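# Slide the tape roll onto the rod

## Task

Get the roll of tape threaded onto the rod so that it stays there by itself; it does not count if the robot is what keeps it there at the end. Anything the robot is touching at the end must not drop more than about a fingernail's width once let go, or the task fails. If any motor of either hand still shows moving in hand_stopped_by at the end, the task fails, and it also fails if anything is pushed or knocked off the table.

## Robot and tools

Robot and frame. A humanoid upper body on a stand past the table's -x edge, facing +x, drives two arms: left_arm on the +y side with a left hand and right_arm on the -y side with a right hand. Both have five-finger hands. All reported positions use one scene frame in metres: z = 0 is the table top and +z is up, +x runs away from the robot across the table, and the near table edge is at x = 0.18. The shoulders sit about 0.28 m above the pelvis, 0.06 m toward +x and 0.10 m to each side. A hand point can reach at most 0.62 m from its shoulder. At long reach the printed position can be off from the true one. The body may be slightly rotated or tilted.

Hand point. Each arm is steered by a point 0.05 m in front of the palm, where index pad and thumb tip meet in a pinch. Its own axes: +z along the straightened fingers (they extend 0.06 to 0.07 m past it), +y out of the palm, +x across the palm. On the right hand +x points away from the thumb; on the left hand it points toward the thumb. A wrist bracket on the little-finger side protrudes and can strike things.

execute_actions(actions). actions is a list of actions; each action is a list of up to 15 rows, each row applied for one 1/30 s step, so an action lasts 0.5 s and a short list repeats its final row. Every row holds 28 numbers in [-1, 1], covering both arms even if one is idle, in this order: left_arm/dx, dy, dz, rx, ry, rz, then left_gripper/little, ring, middle, index, thumb_bend, thumb_turn, force_limit, speed, then the same 14 for right_arm/ and right_gripper/. dx to rz are an offset, not a pose: the target relative to where that hand point was measured when the action began (for a call's first action, the last pose any result reported), expressed in the hand point's own axes. Each row is measured from that same start, not from the row before. 1.0 equals 0.6 m or 180 degrees; rx, ry, rz form a single rotation vector. Each step the commanded pose is clipped to within 70 mm and 16 degrees of the measured pose, so large offsets need several actions; position wins over orientation when both cannot be met.

The hand numbers are absolute targets, not offsets. Fingers: +1 straight, -1 curled into the palm. thumb_bend: +1 straight, -1 fully bent. thumb_turn: +1 next to the palm, -1 across in front of it. A pinch is roughly index -0.22, thumb_bend -0.75, thumb_turn -0.57. force_limit maps -1..+1 to about 0..10 N at the fingertip (0..15 N for both thumb motors) and only stops closing motors. speed maps -1..+1 from nearly still to full speed (0.6 s for full travel); use -0.9 or lower for a gentle grip. No value means unchanged: to keep a hand as is, resend the last eight numbers used for it, or before any row, its hand_measured six plus hand_force_limit and hand_speed. A motor only starts when its target changes by 0.01 or more. For a wrap grip, turn the thumb in front of the palm before reaching the object; 0.035 to 0.08 m objects fit.

move(target, speed, blocking). target is one 28-number row laid out as above; arm entries are offsets from the pose in the latest result showing one, in hand-point axes; hand entries are sent at the start. speed is in m/s, 0.002 to 0.5 (default 0.25), turning capped at twice that in rad/s. Paths are straight, end together, last 0.5 to 10 s, and do not avoid obstacles or the other arm. blocking=false returns after 0.5 s; then only wait or stop are accepted until a result shows the move ended. The move: line reports done, off_target, moving, held or fault, plus limits such as paced (pose clipped) or held (steps blocked; the arm may then surge). Faster moves and targets set deeper past a contact press harder.



Reading results. The state line gives each hand point's position and quaternion wxyz. Hand target lines show what the controller is driving toward. A pose unreachable line means a clearance check altered that arm's command. hand_measured, hand_stopped_by and hand_load_n list six values in motor order; stopped_by words are moving, target, force, stalled or fault. Load near zero means a grip was lost. MOTOR HOT warns of heating; OVER-TEMPERATURE FAULT means the arm dropped. A torque fault freezes an arm for 10 s; wrist pitch and yaw tolerate only 4.75 N m, the other joints 23.7 N m, held weight included.

Avoid: arms striking or pressing on each other, fast impacts, pushing hard, dropping the tape, knocking anything off the table, and finishing with a hand motor still moving or an object supported only by the hand. Loose objects may get nudged occasionally, so check before finishing.

Each tool is called after "Call:" in YAML: its name, and indented under it one key for each argument.

## Session

Call:
show_instructions:

Call:
execute_actions:
  actions: []

Reference images for this scene: FIVE-FINGER LEFT HAND page 1, FIVE-FINGER HAND page 1.

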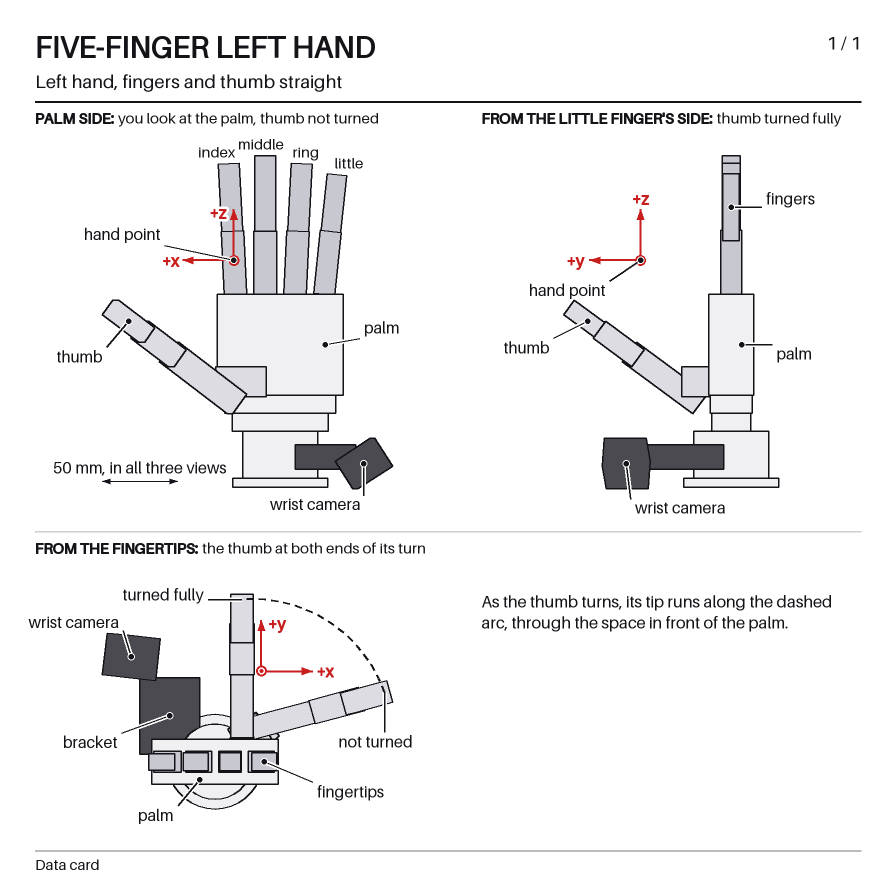

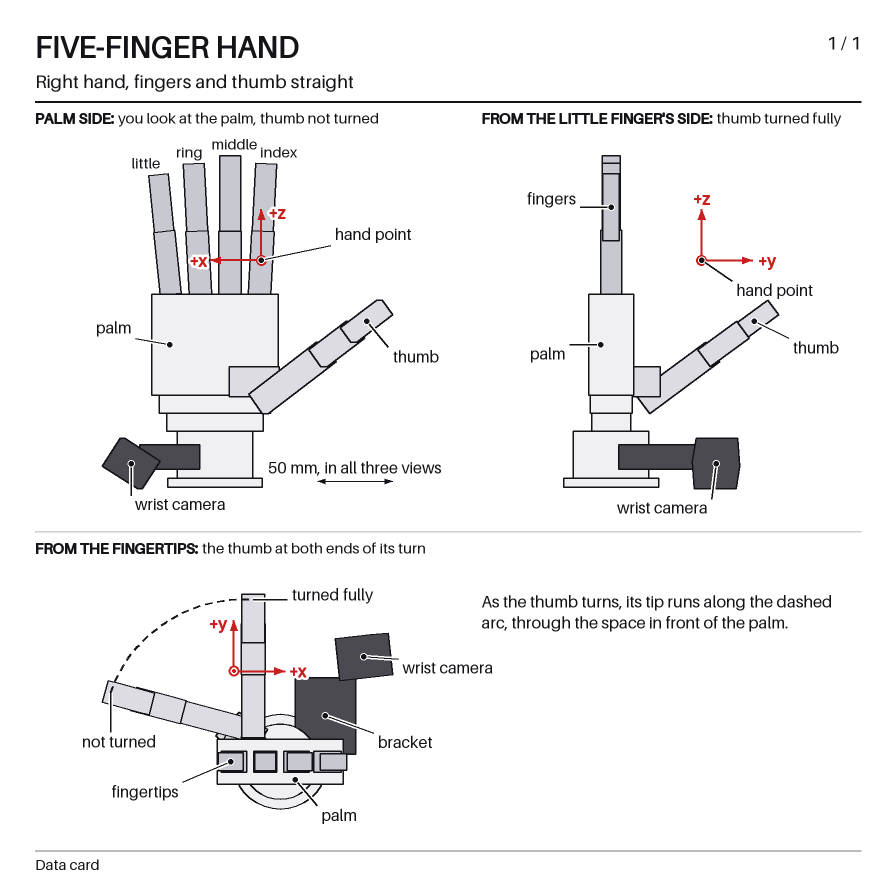

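Scene clock: 0.00 s.
left_arm: end_effector_position=(+0.1139, +0.1600, +0.5019) hand_measured=(+1.000, +1.000, +1.000, +1.000, +1.000, +1.000) hand_load_n=(+0.0, +0.0, +0.0, +0.0, +0.0, +0.0) hand_stopped_by=(target, target, target, target, target, target) hand_force_limit=0.00 hand_speed=-0.80 end_effector_quat_wxyz=(+0.022, +0.019, -0.134, +0.991) | right_arm: end_effector_position=(+0.1914, -0.0654, +0.4545) hand_measured=(+1.000, +1.000, +1.000, +1.000, +1.000, +1.000) hand_load_n=(+0.0, +0.0, +0.0, +0.0, +0.0, +0.0) hand_stopped_by=(target, target, target, target, target, target) hand_force_limit=0.00 hand_speed=-0.80 end_effector_quat_wxyz=(+0.959, -0.247, +0.127, +0.052)
Joint positions: left_arm=[-0.188  0.555  0.208 -0.511 -0.674 -0.992 -0.334] | right_arm=[ 0.055 -0.464 -0.302 -0.474  0.435 -0.978  0.362]
Joint velocities: left_arm=[-0.015 -0.009  0.006  0.006  0.     0.     0.   ] | right_arm=[-0.017  0.     0.    -0.005  0.009  0.     0.   ]
Hand target (left_arm): +0.114, +0.160, +0.502; +0.022, +0.019, -0.134, +0.991
Hand target (right_arm): +0.191, -0.065, +0.455; +0.959, -0.247, +0.127, +0.052

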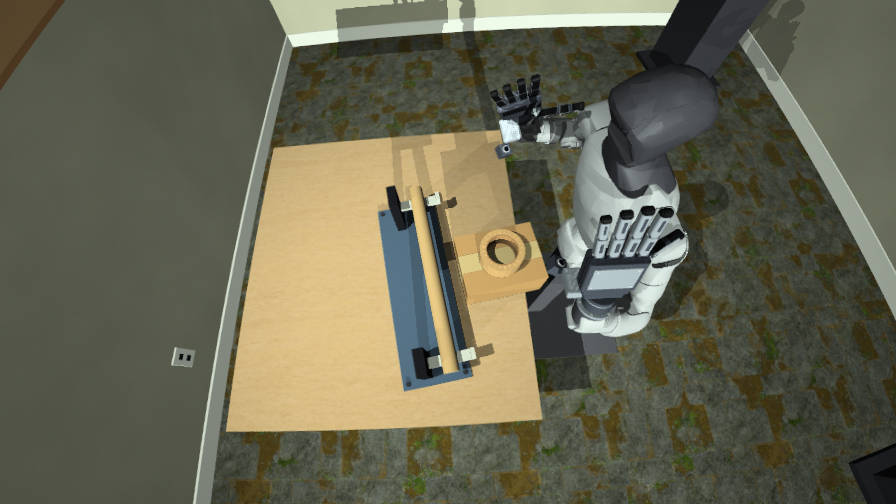

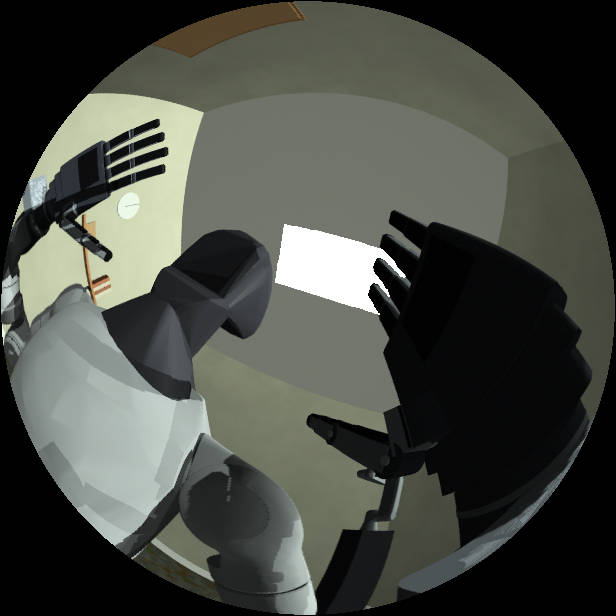

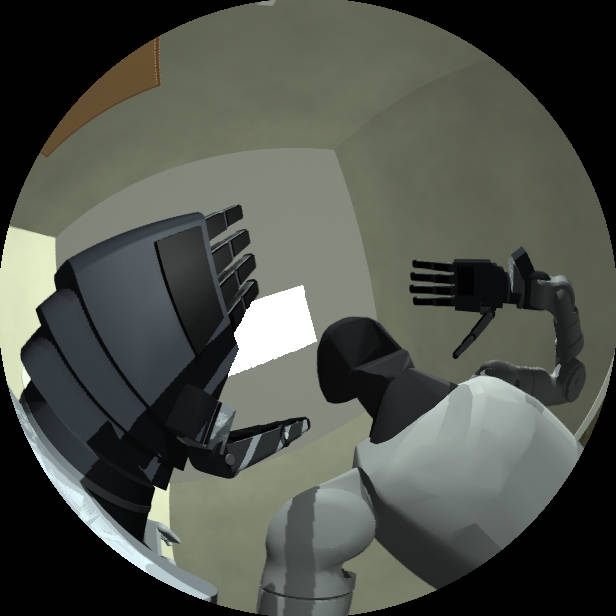

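Call:
move:
  target: [-0.325,-0.1,-0.36,-0.5,-0.142,0.085,1,1,1,0.1,0,-0.57,0.6,0.5,0.42,0.107,-0.17,-0.46,0.474,-0.092,1,1,1,1,1,-1,1,0.5]

Scene clock: 14.70 s.
left_arm: end_effector_position=(+0.3094, +0.2578, +0.3145) hand_measured=(+1.000, +1.000, +1.000, +0.100, +0.000, -0.570) hand_load_n=(+0.0, +0.0, +0.0, +0.0, +0.0, +0.0) hand_stopped_by=(target, target, target, target, target, target) hand_force_limit=0.60 hand_speed=0.50 end_effector_quat_wxyz=(+0.229, -0.254, +0.771, -0.538) | right_arm: end_effector_position=(+0.3892, -0.0324, +0.2583) hand_measured=(+1.000, +1.000, +1.000, +1.000, +1.000, -1.000) hand_load_n=(+0.0, +0.0, +0.0, +0.0, +0.0, +0.0) hand_stopped_by=(target, target, target, target, target, target) hand_force_limit=1.00 hand_speed=0.50 end_effector_quat_wxyz=(-0.243, +0.771, -0.576, +0.125)
Joint positions: left_arm=[-1.312  1.216 -0.769  1.142 -0.965 -1.585 -1.582] | right_arm=[-1.488 -1.028  0.916  0.034 -0.07   0.647  1.259]
Joint velocities: left_arm=[-0.005 -0.002  0.008  0.003  0.018  0.     0.   ] | right_arm=[-0.014  0.     0.017  0.003  0.     0.     0.   ]
Hand target (left_arm): +0.310, +0.258, +0.314; +0.230, -0.253, +0.772, -0.536
Hand target (right_arm): +0.390, -0.033, +0.258; -0.242, +0.771, -0.575, +0.127
Off the commanded pose (left_arm): 0.018 m, 16 deg; orientation clipped at the last step of the last action.
Off the commanded pose (right_arm): 0.025 m, 6 deg.
joint sent to its limit (left arm) — the command would take joint 6 (wrist pitch) past its lower limit and joint 7 (wrist yaw) past its lower limit, so those joints were sent only as far as their limits.
move: off_target (left_arm, right_arm); limits=paced

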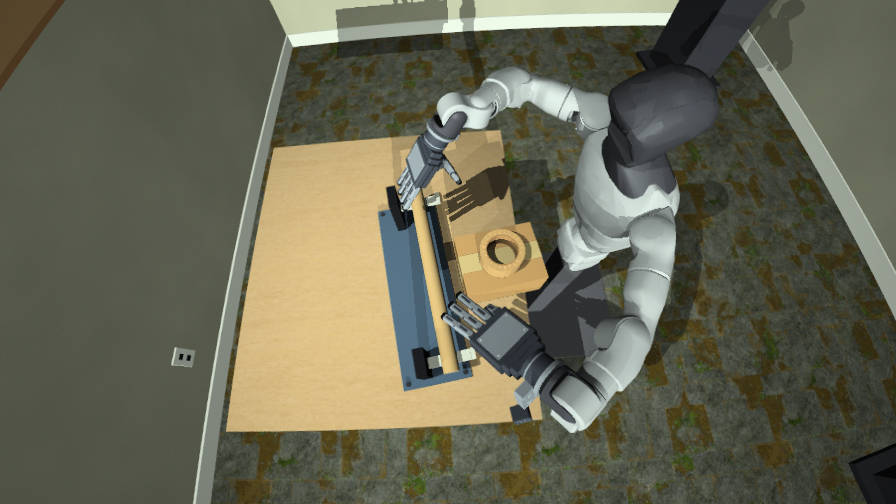

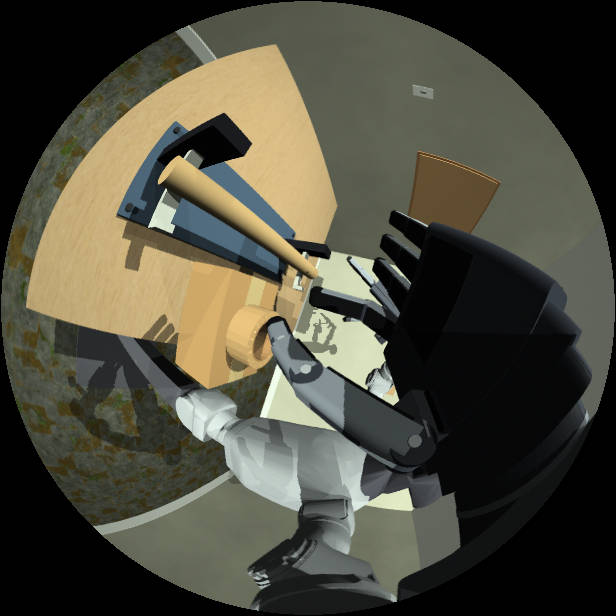

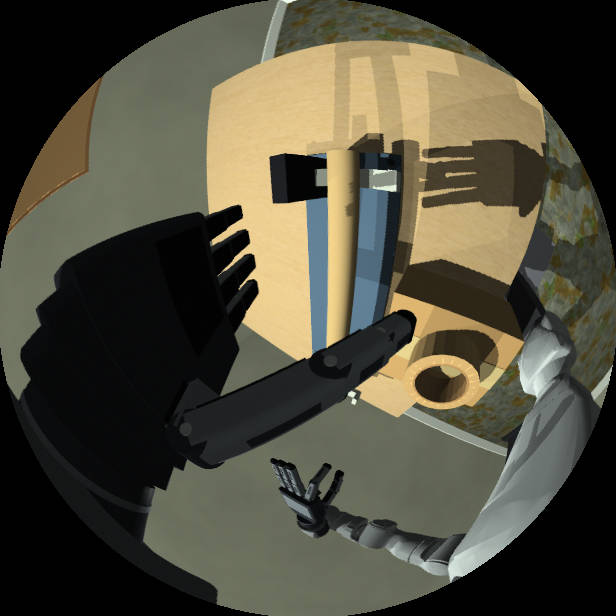

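Call:
move:
  target: [0.253,0.061,0.15,0.003,0.09,-0.003,1,1,1,0.1,0,-0.57,0.6,0.5,0.12,-0.02,0,0,0,0,1,1,1,1,1,-1,1,0.5]
  speed: 0.2

Scene clock: 24.77 s.
left_arm: end_effector_position=(+0.2445, +0.1155, +0.2322) hand_measured=(+1.000, +1.000, +1.000, +0.100, +0.000, -0.570) hand_load_n=(+0.0, +0.0, +0.0, +0.0, +0.0, +0.0) hand_stopped_by=(target, target, target, target, target, target) hand_force_limit=0.60 hand_speed=0.50 end_effector_quat_wxyz=(+0.120, -0.189, +0.795, -0.564) | right_arm: end_effector_position=(+0.4204, -0.0997, +0.2595) hand_measured=(+1.000, +1.000, +1.000, +1.000, +1.000, -1.000) hand_load_n=(+0.0, +0.0, +0.0, +0.0, +0.0, +0.0) hand_stopped_by=(target, target, target, target, target, target) hand_force_limit=1.00 hand_speed=0.50 end_effector_quat_wxyz=(-0.245, +0.769, -0.576, +0.129)
Joint positions: left_arm=[-0.495  1.131 -0.139 -0.106  0.091 -0.946 -0.742] | right_arm=[-1.446 -1.119  0.874  0.421 -0.041  0.174  1.246]
Joint velocities: left_arm=[-0.017  0.     0.025  0.    -0.002  0.004  0.   ] | right_arm=[ 0.    -0.003  0.018  0.003  0.     0.     0.   ]
Hand target (left_arm): +0.245, +0.116, +0.232; +0.122, -0.189, +0.796, -0.562
Hand target (right_arm): +0.420, -0.098, +0.261; -0.248, +0.769, -0.575, +0.127
Off the commanded pose (left_arm): 0.011 m, 2 deg.
Off the commanded pose (right_arm): 0.002 m, 1 deg.
move: off_target (left_arm)

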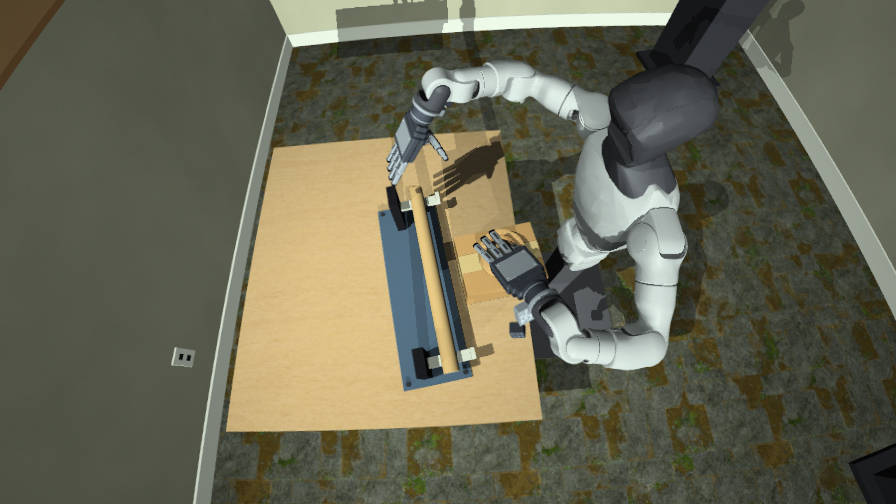

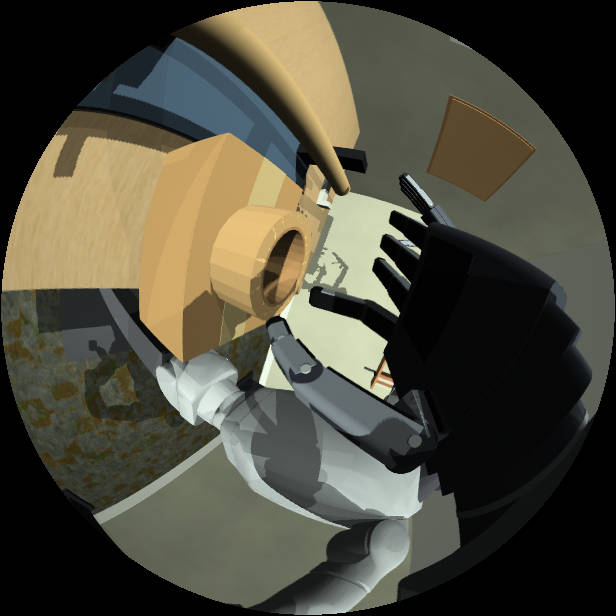

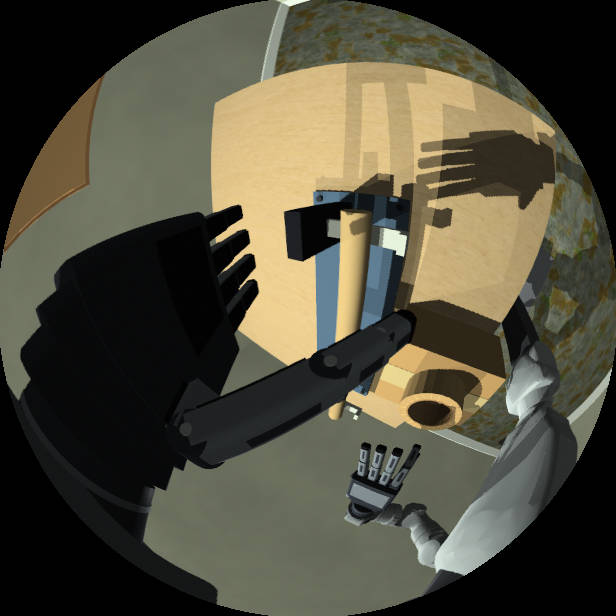

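Call:
move:
  target: [-0.045,0.04,-0.015,0,0,0,1,1,1,0.1,0,-0.57,0.6,0.5,0,0,0,0,0,0,1,1,1,1,1,-1,1,0.5]
  speed: 0.08

Scene clock: 29.37 s.
left_arm: end_effector_position=(+0.2626, +0.1429, +0.2144) hand_measured=(+1.000, +1.000, +1.000, +0.100, +0.000, -0.570) hand_load_n=(+0.0, +0.0, +0.0, +0.0, +0.0, +0.0) hand_stopped_by=(target, target, target, target, target, target) hand_force_limit=0.60 hand_speed=0.50 end_effector_quat_wxyz=(+0.124, -0.190, +0.792, -0.566) | right_arm: end_effector_position=(+0.4204, -0.0997, +0.2595) hand_measured=(+1.000, +1.000, +1.000, +1.000, +1.000, -1.000) hand_load_n=(+0.0, +0.0, +0.0, +0.0, +0.0, +0.0) hand_stopped_by=(target, target, target, target, target, target) hand_force_limit=1.00 hand_speed=0.50 end_effector_quat_wxyz=(-0.245, +0.769, -0.576, +0.129)
Joint positions: left_arm=[-0.595  1.056 -0.168  0.238  0.155 -1.208 -0.741] | right_arm=[-1.446 -1.119  0.874  0.421 -0.041  0.174  1.246]
Joint velocities: left_arm=[-0.005 -0.015 -0.002  0.011 -0.003 -0.012  0.   ] | right_arm=[0.    0.002 0.012 0.012 0.006 0.    0.   ]
Hand target (left_arm): +0.263, +0.143, +0.213; +0.123, -0.189, +0.793, -0.565
Hand target (right_arm): +0.420, -0.100, +0.260; -0.245, +0.769, -0.576, +0.129
Off the commanded pose (left_arm): 0.003 m, 1 deg.
Off the commanded pose (right_arm): 0.000 m, 0 deg.
move: done

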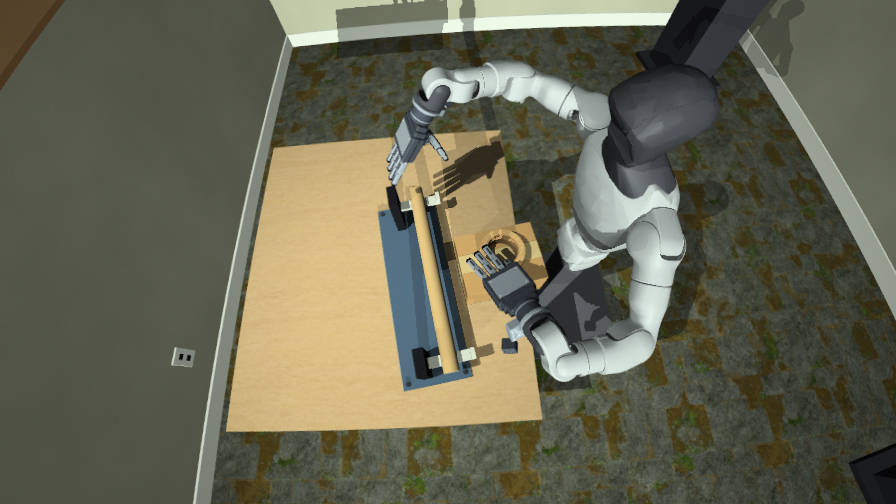

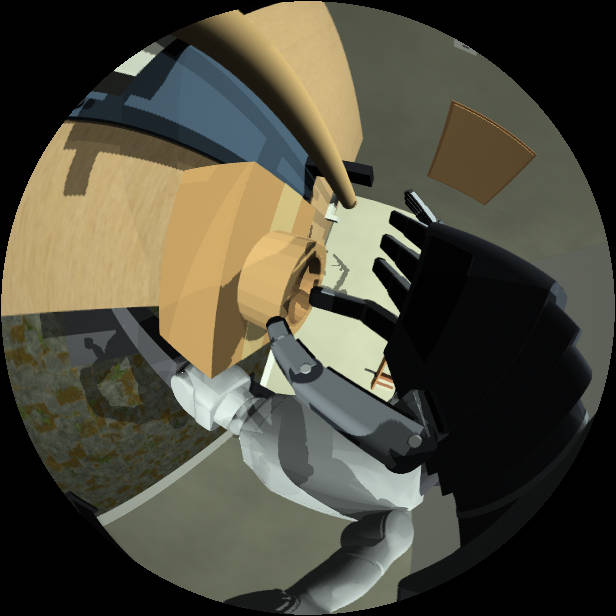

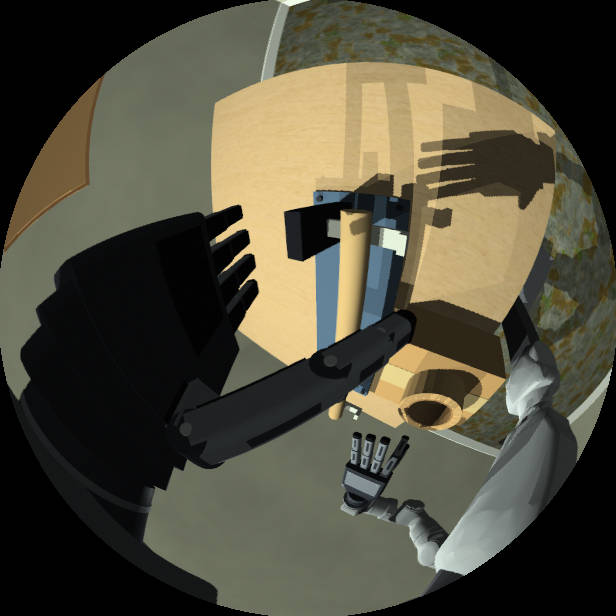

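Call:
move:
  target: [0,-0.008,0.032,0,0,0,1,1,1,0.1,0,-0.57,0.6,0.5,0,0,0,0,0,0,1,1,1,1,1,-1,1,0.5]
  speed: 0.05

Call:
zoom_image:
  camera: "cam_left_wrist"
  region: [200,200,400,400]

Scene clock: 34.57 s.
left_arm: end_effector_position=(+0.2704, +0.1255, +0.2125) hand_measured=(+1.000, +1.000, +1.000, +0.100, +0.000, -0.570) hand_load_n=(+0.0, +0.0, +0.0, +0.0, +0.0, +0.0) hand_stopped_by=(target, target, target, target, target, target) hand_force_limit=0.60 hand_speed=0.50 end_effector_quat_wxyz=(+0.123, -0.192, +0.790, -0.569) | right_arm: end_effector_position=(+0.4204, -0.0997, +0.2595) hand_measured=(+1.000, +1.000, +1.000, +1.000, +1.000, -1.000) hand_load_n=(+0.0, +0.0, +0.0, +0.0, +0.0, +0.0) hand_stopped_by=(target, target, target, target, target, target) hand_force_limit=1.00 hand_speed=0.50 end_effector_quat_wxyz=(-0.245, +0.769, -0.576, +0.129)
Joint positions: left_arm=[-0.615  0.995 -0.184  0.18   0.199 -1.119 -0.745] | right_arm=[-1.446 -1.119  0.874  0.421 -0.041  0.174  1.246]
Joint velocities: left_arm=[ 0.002 -0.014 -0.005  0.008  0.008  0.001  0.   ] | right_arm=[ 0.006  0.    -0.002 -0.005 -0.012  0.     0.   ]
Hand target (left_arm): +0.271, +0.125, +0.211; +0.123, -0.191, +0.792, -0.566
Hand target (right_arm): +0.420, -0.100, +0.260; -0.245, +0.769, -0.576, +0.129
Off the commanded pose (left_arm): 0.001 m, 1 deg.
Off the commanded pose (right_arm): 0.000 m, 0 deg.
move: done

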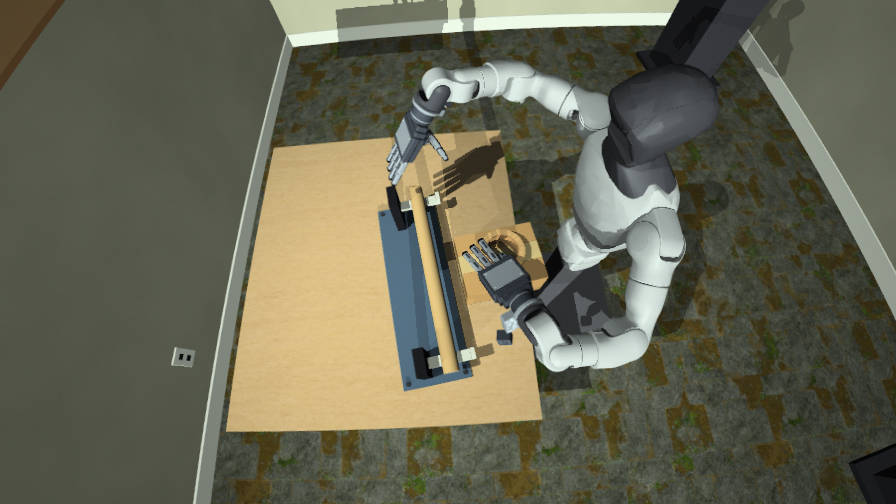

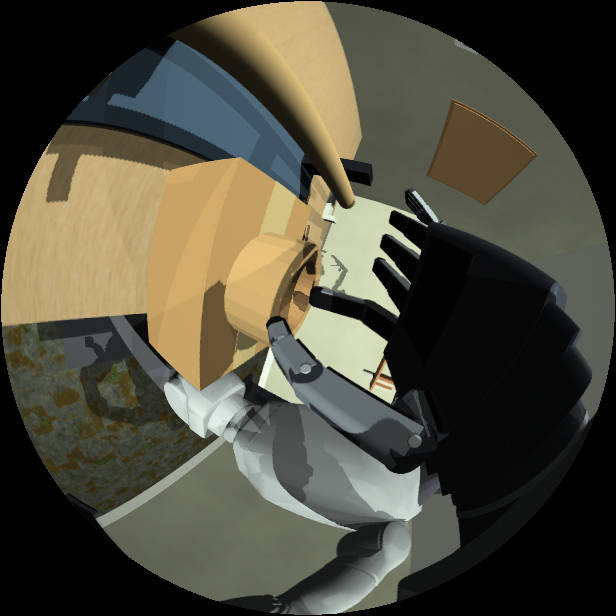

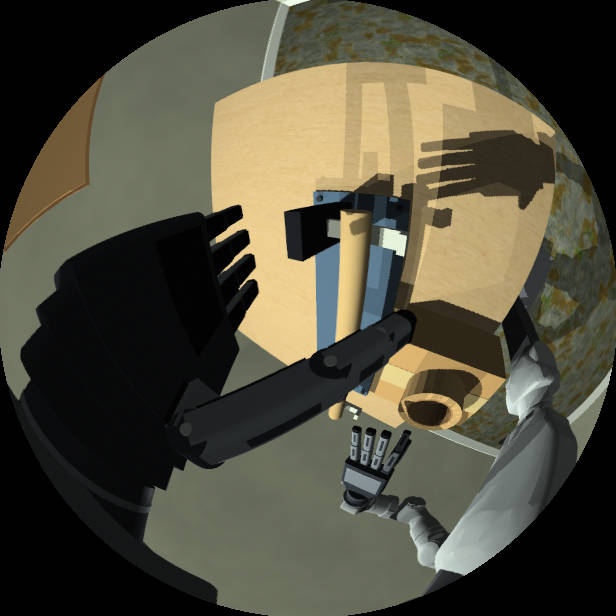

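Region (200, 200, 400, 400) of cam_left_wrist's 616x616 image, scaled by 2.520, with more detail than that image has.

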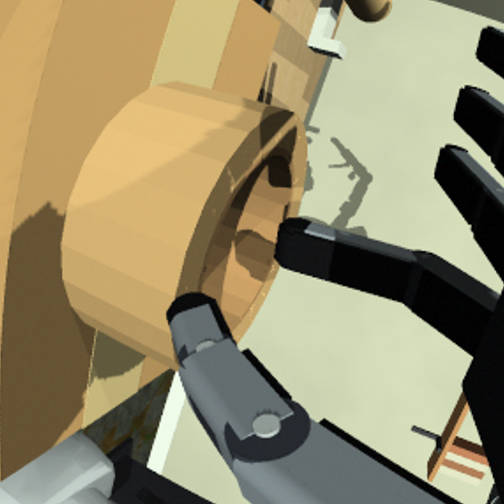

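Call:
move:
  target: [0,0.033,0.016,0,0,0,1,1,1,0.1,0,-0.57,0.6,0.5,0,0,0,0,0,0,1,1,1,1,1,-1,1,0.5]
  speed: 0.03

Call:
zoom_image:
  camera: "cam_left_wrist"
  region: [200,200,400,400]

Scene clock: 38.90 s.
left_arm: end_effector_position=(+0.2715, +0.1240, +0.1920) hand_measured=(+1.000, +1.000, +1.000, +0.100, +0.000, -0.570) hand_load_n=(+0.0, +0.0, +0.0, +0.0, +0.0, +0.0) hand_stopped_by=(target, target, target, target, target, target) hand_force_limit=0.60 hand_speed=0.50 end_effector_quat_wxyz=(+0.125, -0.192, +0.789, -0.570) | right_arm: end_effector_position=(+0.4204, -0.0997, +0.2595) hand_measured=(+1.000, +1.000, +1.000, +1.000, +1.000, -1.000) hand_load_n=(+0.0, +0.0, +0.0, +0.0, +0.0, +0.0) hand_stopped_by=(target, target, target, target, target, target) hand_force_limit=1.00 hand_speed=0.50 end_effector_quat_wxyz=(-0.245, +0.769, -0.576, +0.129)
Joint positions: left_arm=[-0.586  0.918 -0.149  0.238  0.328 -1.184 -0.692] | right_arm=[-1.446 -1.119  0.874  0.421 -0.041  0.174  1.246]
Joint velocities: left_arm=[-0.005  0.003 -0.003  0.006  0.015 -0.003  0.004] | right_arm=[ 0.008 -0.014  0.005  0.006  0.     0.     0.   ]
Hand target (left_arm): +0.271, +0.125, +0.190; +0.124, -0.193, +0.790, -0.569
Hand target (right_arm): +0.420, -0.100, +0.260; -0.245, +0.769, -0.576, +0.129
Off the commanded pose (left_arm): 0.002 m, 0 deg.
Off the commanded pose (right_arm): 0.000 m, 0 deg.
move: done

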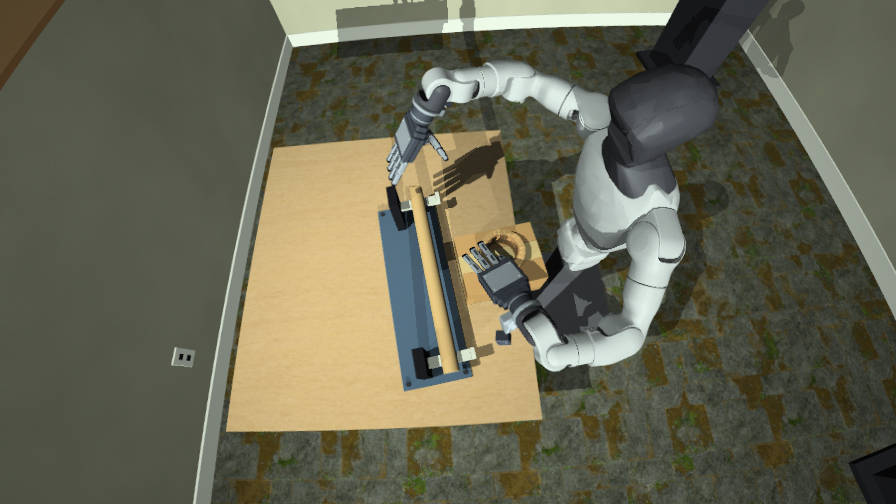

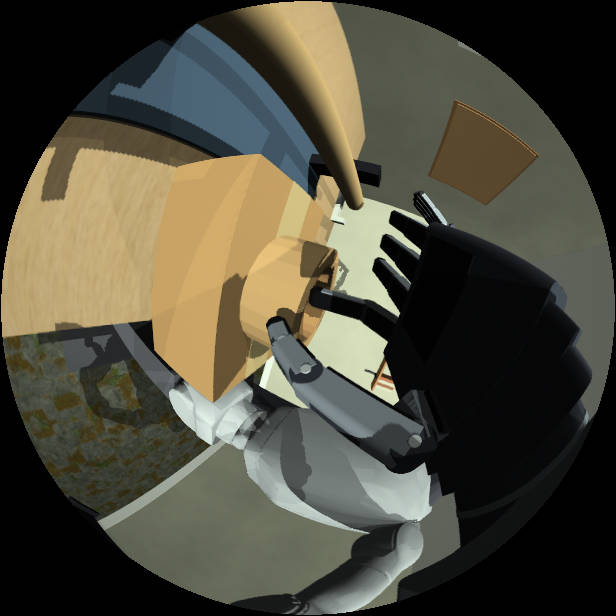

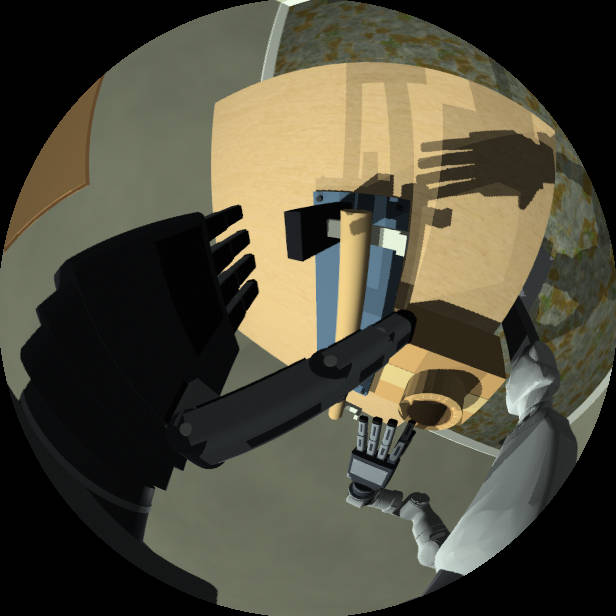

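Region (200, 200, 400, 400) of cam_left_wrist's 616x616 image, scaled by 2.520, with more detail than that image has.

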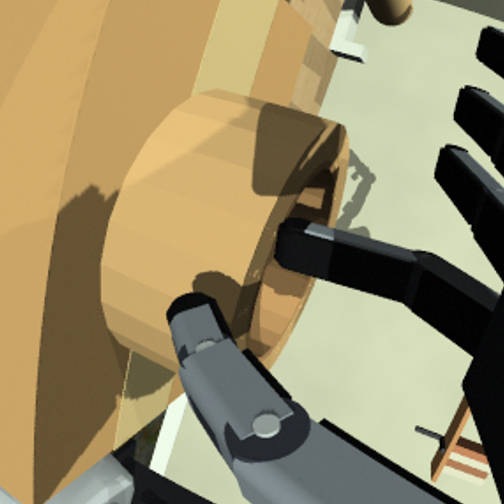

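Call:
move:
  target: [0,-0.008,0.022,0,0,0,1,1,1,0.1,0,-0.57,0.6,0.5,0,0,0,0,0,0,1,1,1,1,1,-1,1,0.5]
  speed: 0.03

Call:
move:
  target: [0,0.021,0.007,0,0,0,1,1,1,0.1,0,-0.57,0.6,0.5,0,0,0,0,0,0,1,1,1,1,1,-1,1,0.5]
  speed: 0.03

Call:
zoom_image:
  camera: "cam_left_wrist"
  region: [200,200,400,400]

Scene clock: 44.77 s.
left_arm: end_effector_position=(+0.2770, +0.1116, +0.1926) hand_measured=(+1.000, +1.000, +1.000, +0.100, +0.000, -0.570) hand_load_n=(+0.0, +0.0, +0.0, +0.0, +0.0, +0.0) hand_stopped_by=(target, target, target, target, target, target) hand_force_limit=0.60 hand_speed=0.50 end_effector_quat_wxyz=(+0.124, -0.194, +0.787, -0.573) | right_arm: end_effector_position=(+0.4204, -0.0997, +0.2595) hand_measured=(+1.000, +1.000, +1.000, +1.000, +1.000, -1.000) hand_load_n=(+0.0, +0.0, +0.0, +0.0, +0.0, +0.0) hand_stopped_by=(target, target, target, target, target, target) hand_force_limit=1.00 hand_speed=0.50 end_effector_quat_wxyz=(-0.245, +0.769, -0.576, +0.129)
Joint positions: left_arm=[-0.603  0.878 -0.165  0.204  0.346 -1.125 -0.702] | right_arm=[-1.446 -1.119  0.874  0.421 -0.041  0.174  1.246]
Joint velocities: left_arm=[ 0.002 -0.012  0.002  0.008  0.02   0.     0.   ] | right_arm=[ 0.002 -0.012 -0.002 -0.006  0.012  0.     0.   ]
Hand target (left_arm): +0.277, +0.111, +0.192; +0.124, -0.193, +0.789, -0.570
Hand target (right_arm): +0.420, -0.100, +0.260; -0.245, +0.769, -0.576, +0.129
Off the commanded pose (left_arm): 0.001 m, 0 deg.
Off the commanded pose (right_arm): 0.000 m, 0 deg.
move: done

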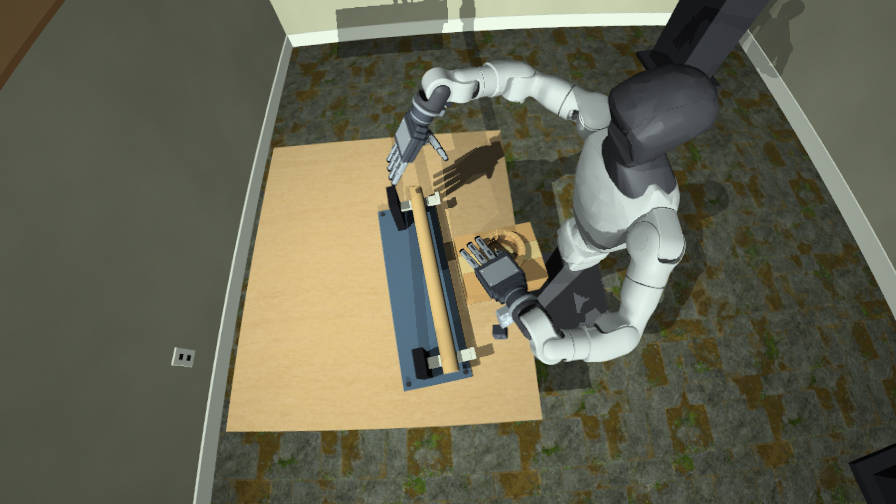

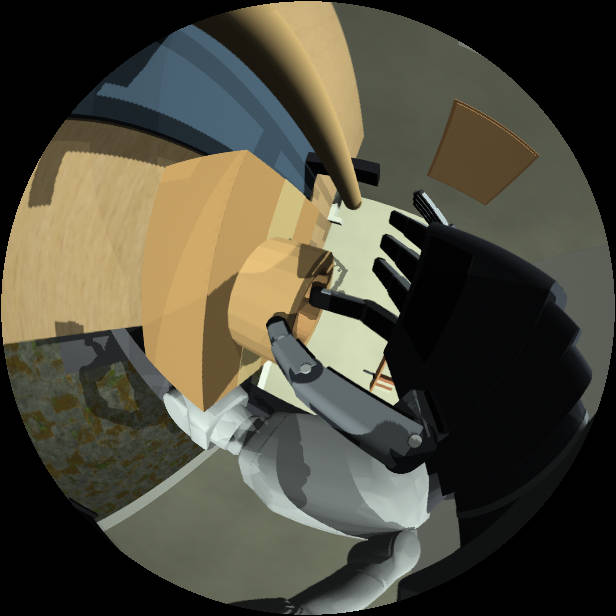

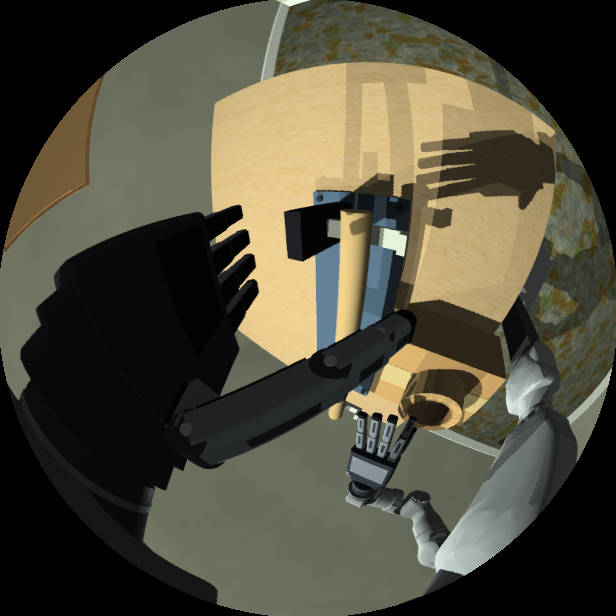

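Scene clock: 45.53 s.
left_arm: end_effector_position=(+0.2766, +0.1111, +0.1806) hand_measured=(+1.000, +1.000, +1.000, +0.100, +0.000, -0.570) hand_load_n=(+0.0, +0.0, +0.0, +0.0, +0.0, +0.0) hand_stopped_by=(target, target, target, target, target, target) hand_force_limit=0.60 hand_speed=0.50 end_effector_quat_wxyz=(+0.124, -0.192, +0.786, -0.575) | right_arm: end_effector_position=(+0.4204, -0.0997, +0.2595) hand_measured=(+1.000, +1.000, +1.000, +1.000, +1.000, -1.000) hand_load_n=(+0.0, +0.0, +0.0, +0.0, +0.0, +0.0) hand_stopped_by=(target, target, target, target, target, target) hand_force_limit=1.00 hand_speed=0.50 end_effector_quat_wxyz=(-0.245, +0.769, -0.576, +0.129)
Joint positions: left_arm=[-0.587  0.839 -0.146  0.247  0.427 -1.175 -0.655] | right_arm=[-1.446 -1.119  0.874  0.421 -0.041  0.174  1.246]
Joint velocities: left_arm=[-0.005 -0.008  0.006  0.003  0.005  0.     0.004] | right_arm=[-0.005 -0.005  0.     0.005  0.     0.     0.   ]
Hand target (left_arm): +0.277, +0.112, +0.179; +0.125, -0.194, +0.787, -0.573
Hand target (right_arm): +0.420, -0.100, +0.260; -0.245, +0.769, -0.576, +0.129
Off the commanded pose (left_arm): 0.001 m, 0 deg.
Off the commanded pose (right_arm): 0.000 m, 0 deg.
move: done

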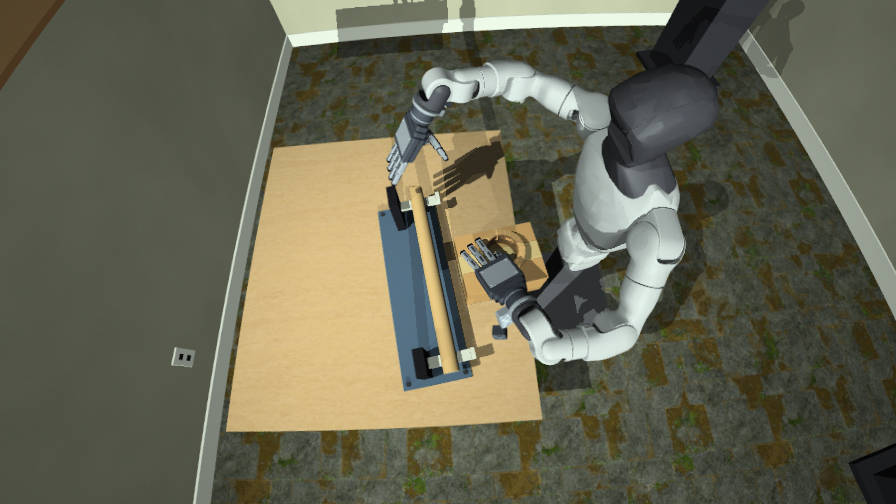

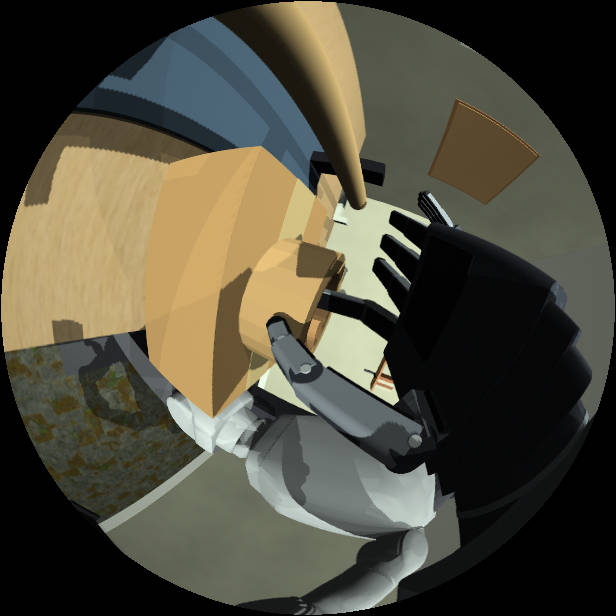

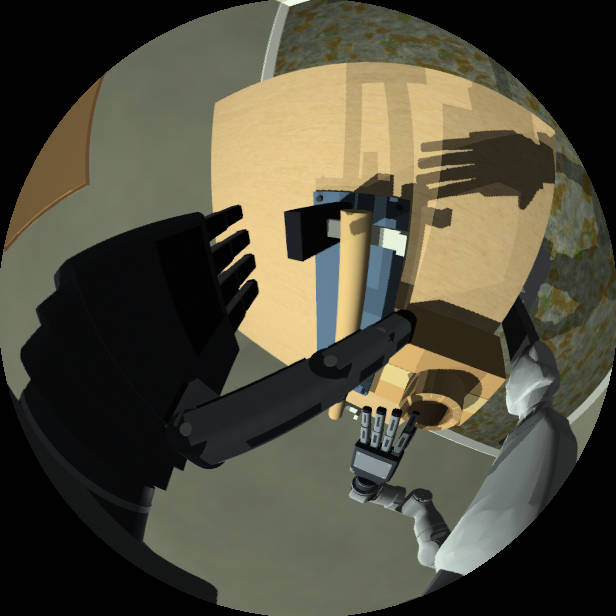

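Region (200, 200, 400, 400) of cam_left_wrist's 616x616 image, scaled by 2.520, with more detail than that image has.

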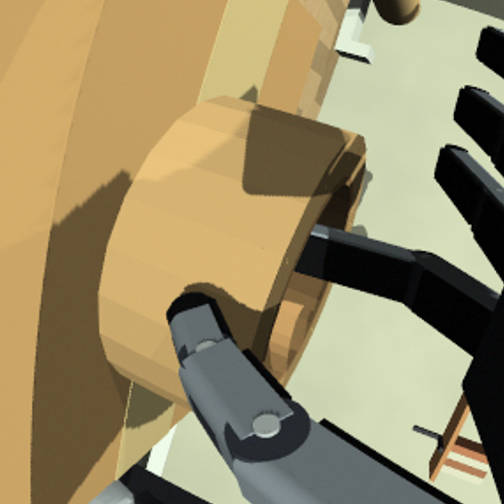

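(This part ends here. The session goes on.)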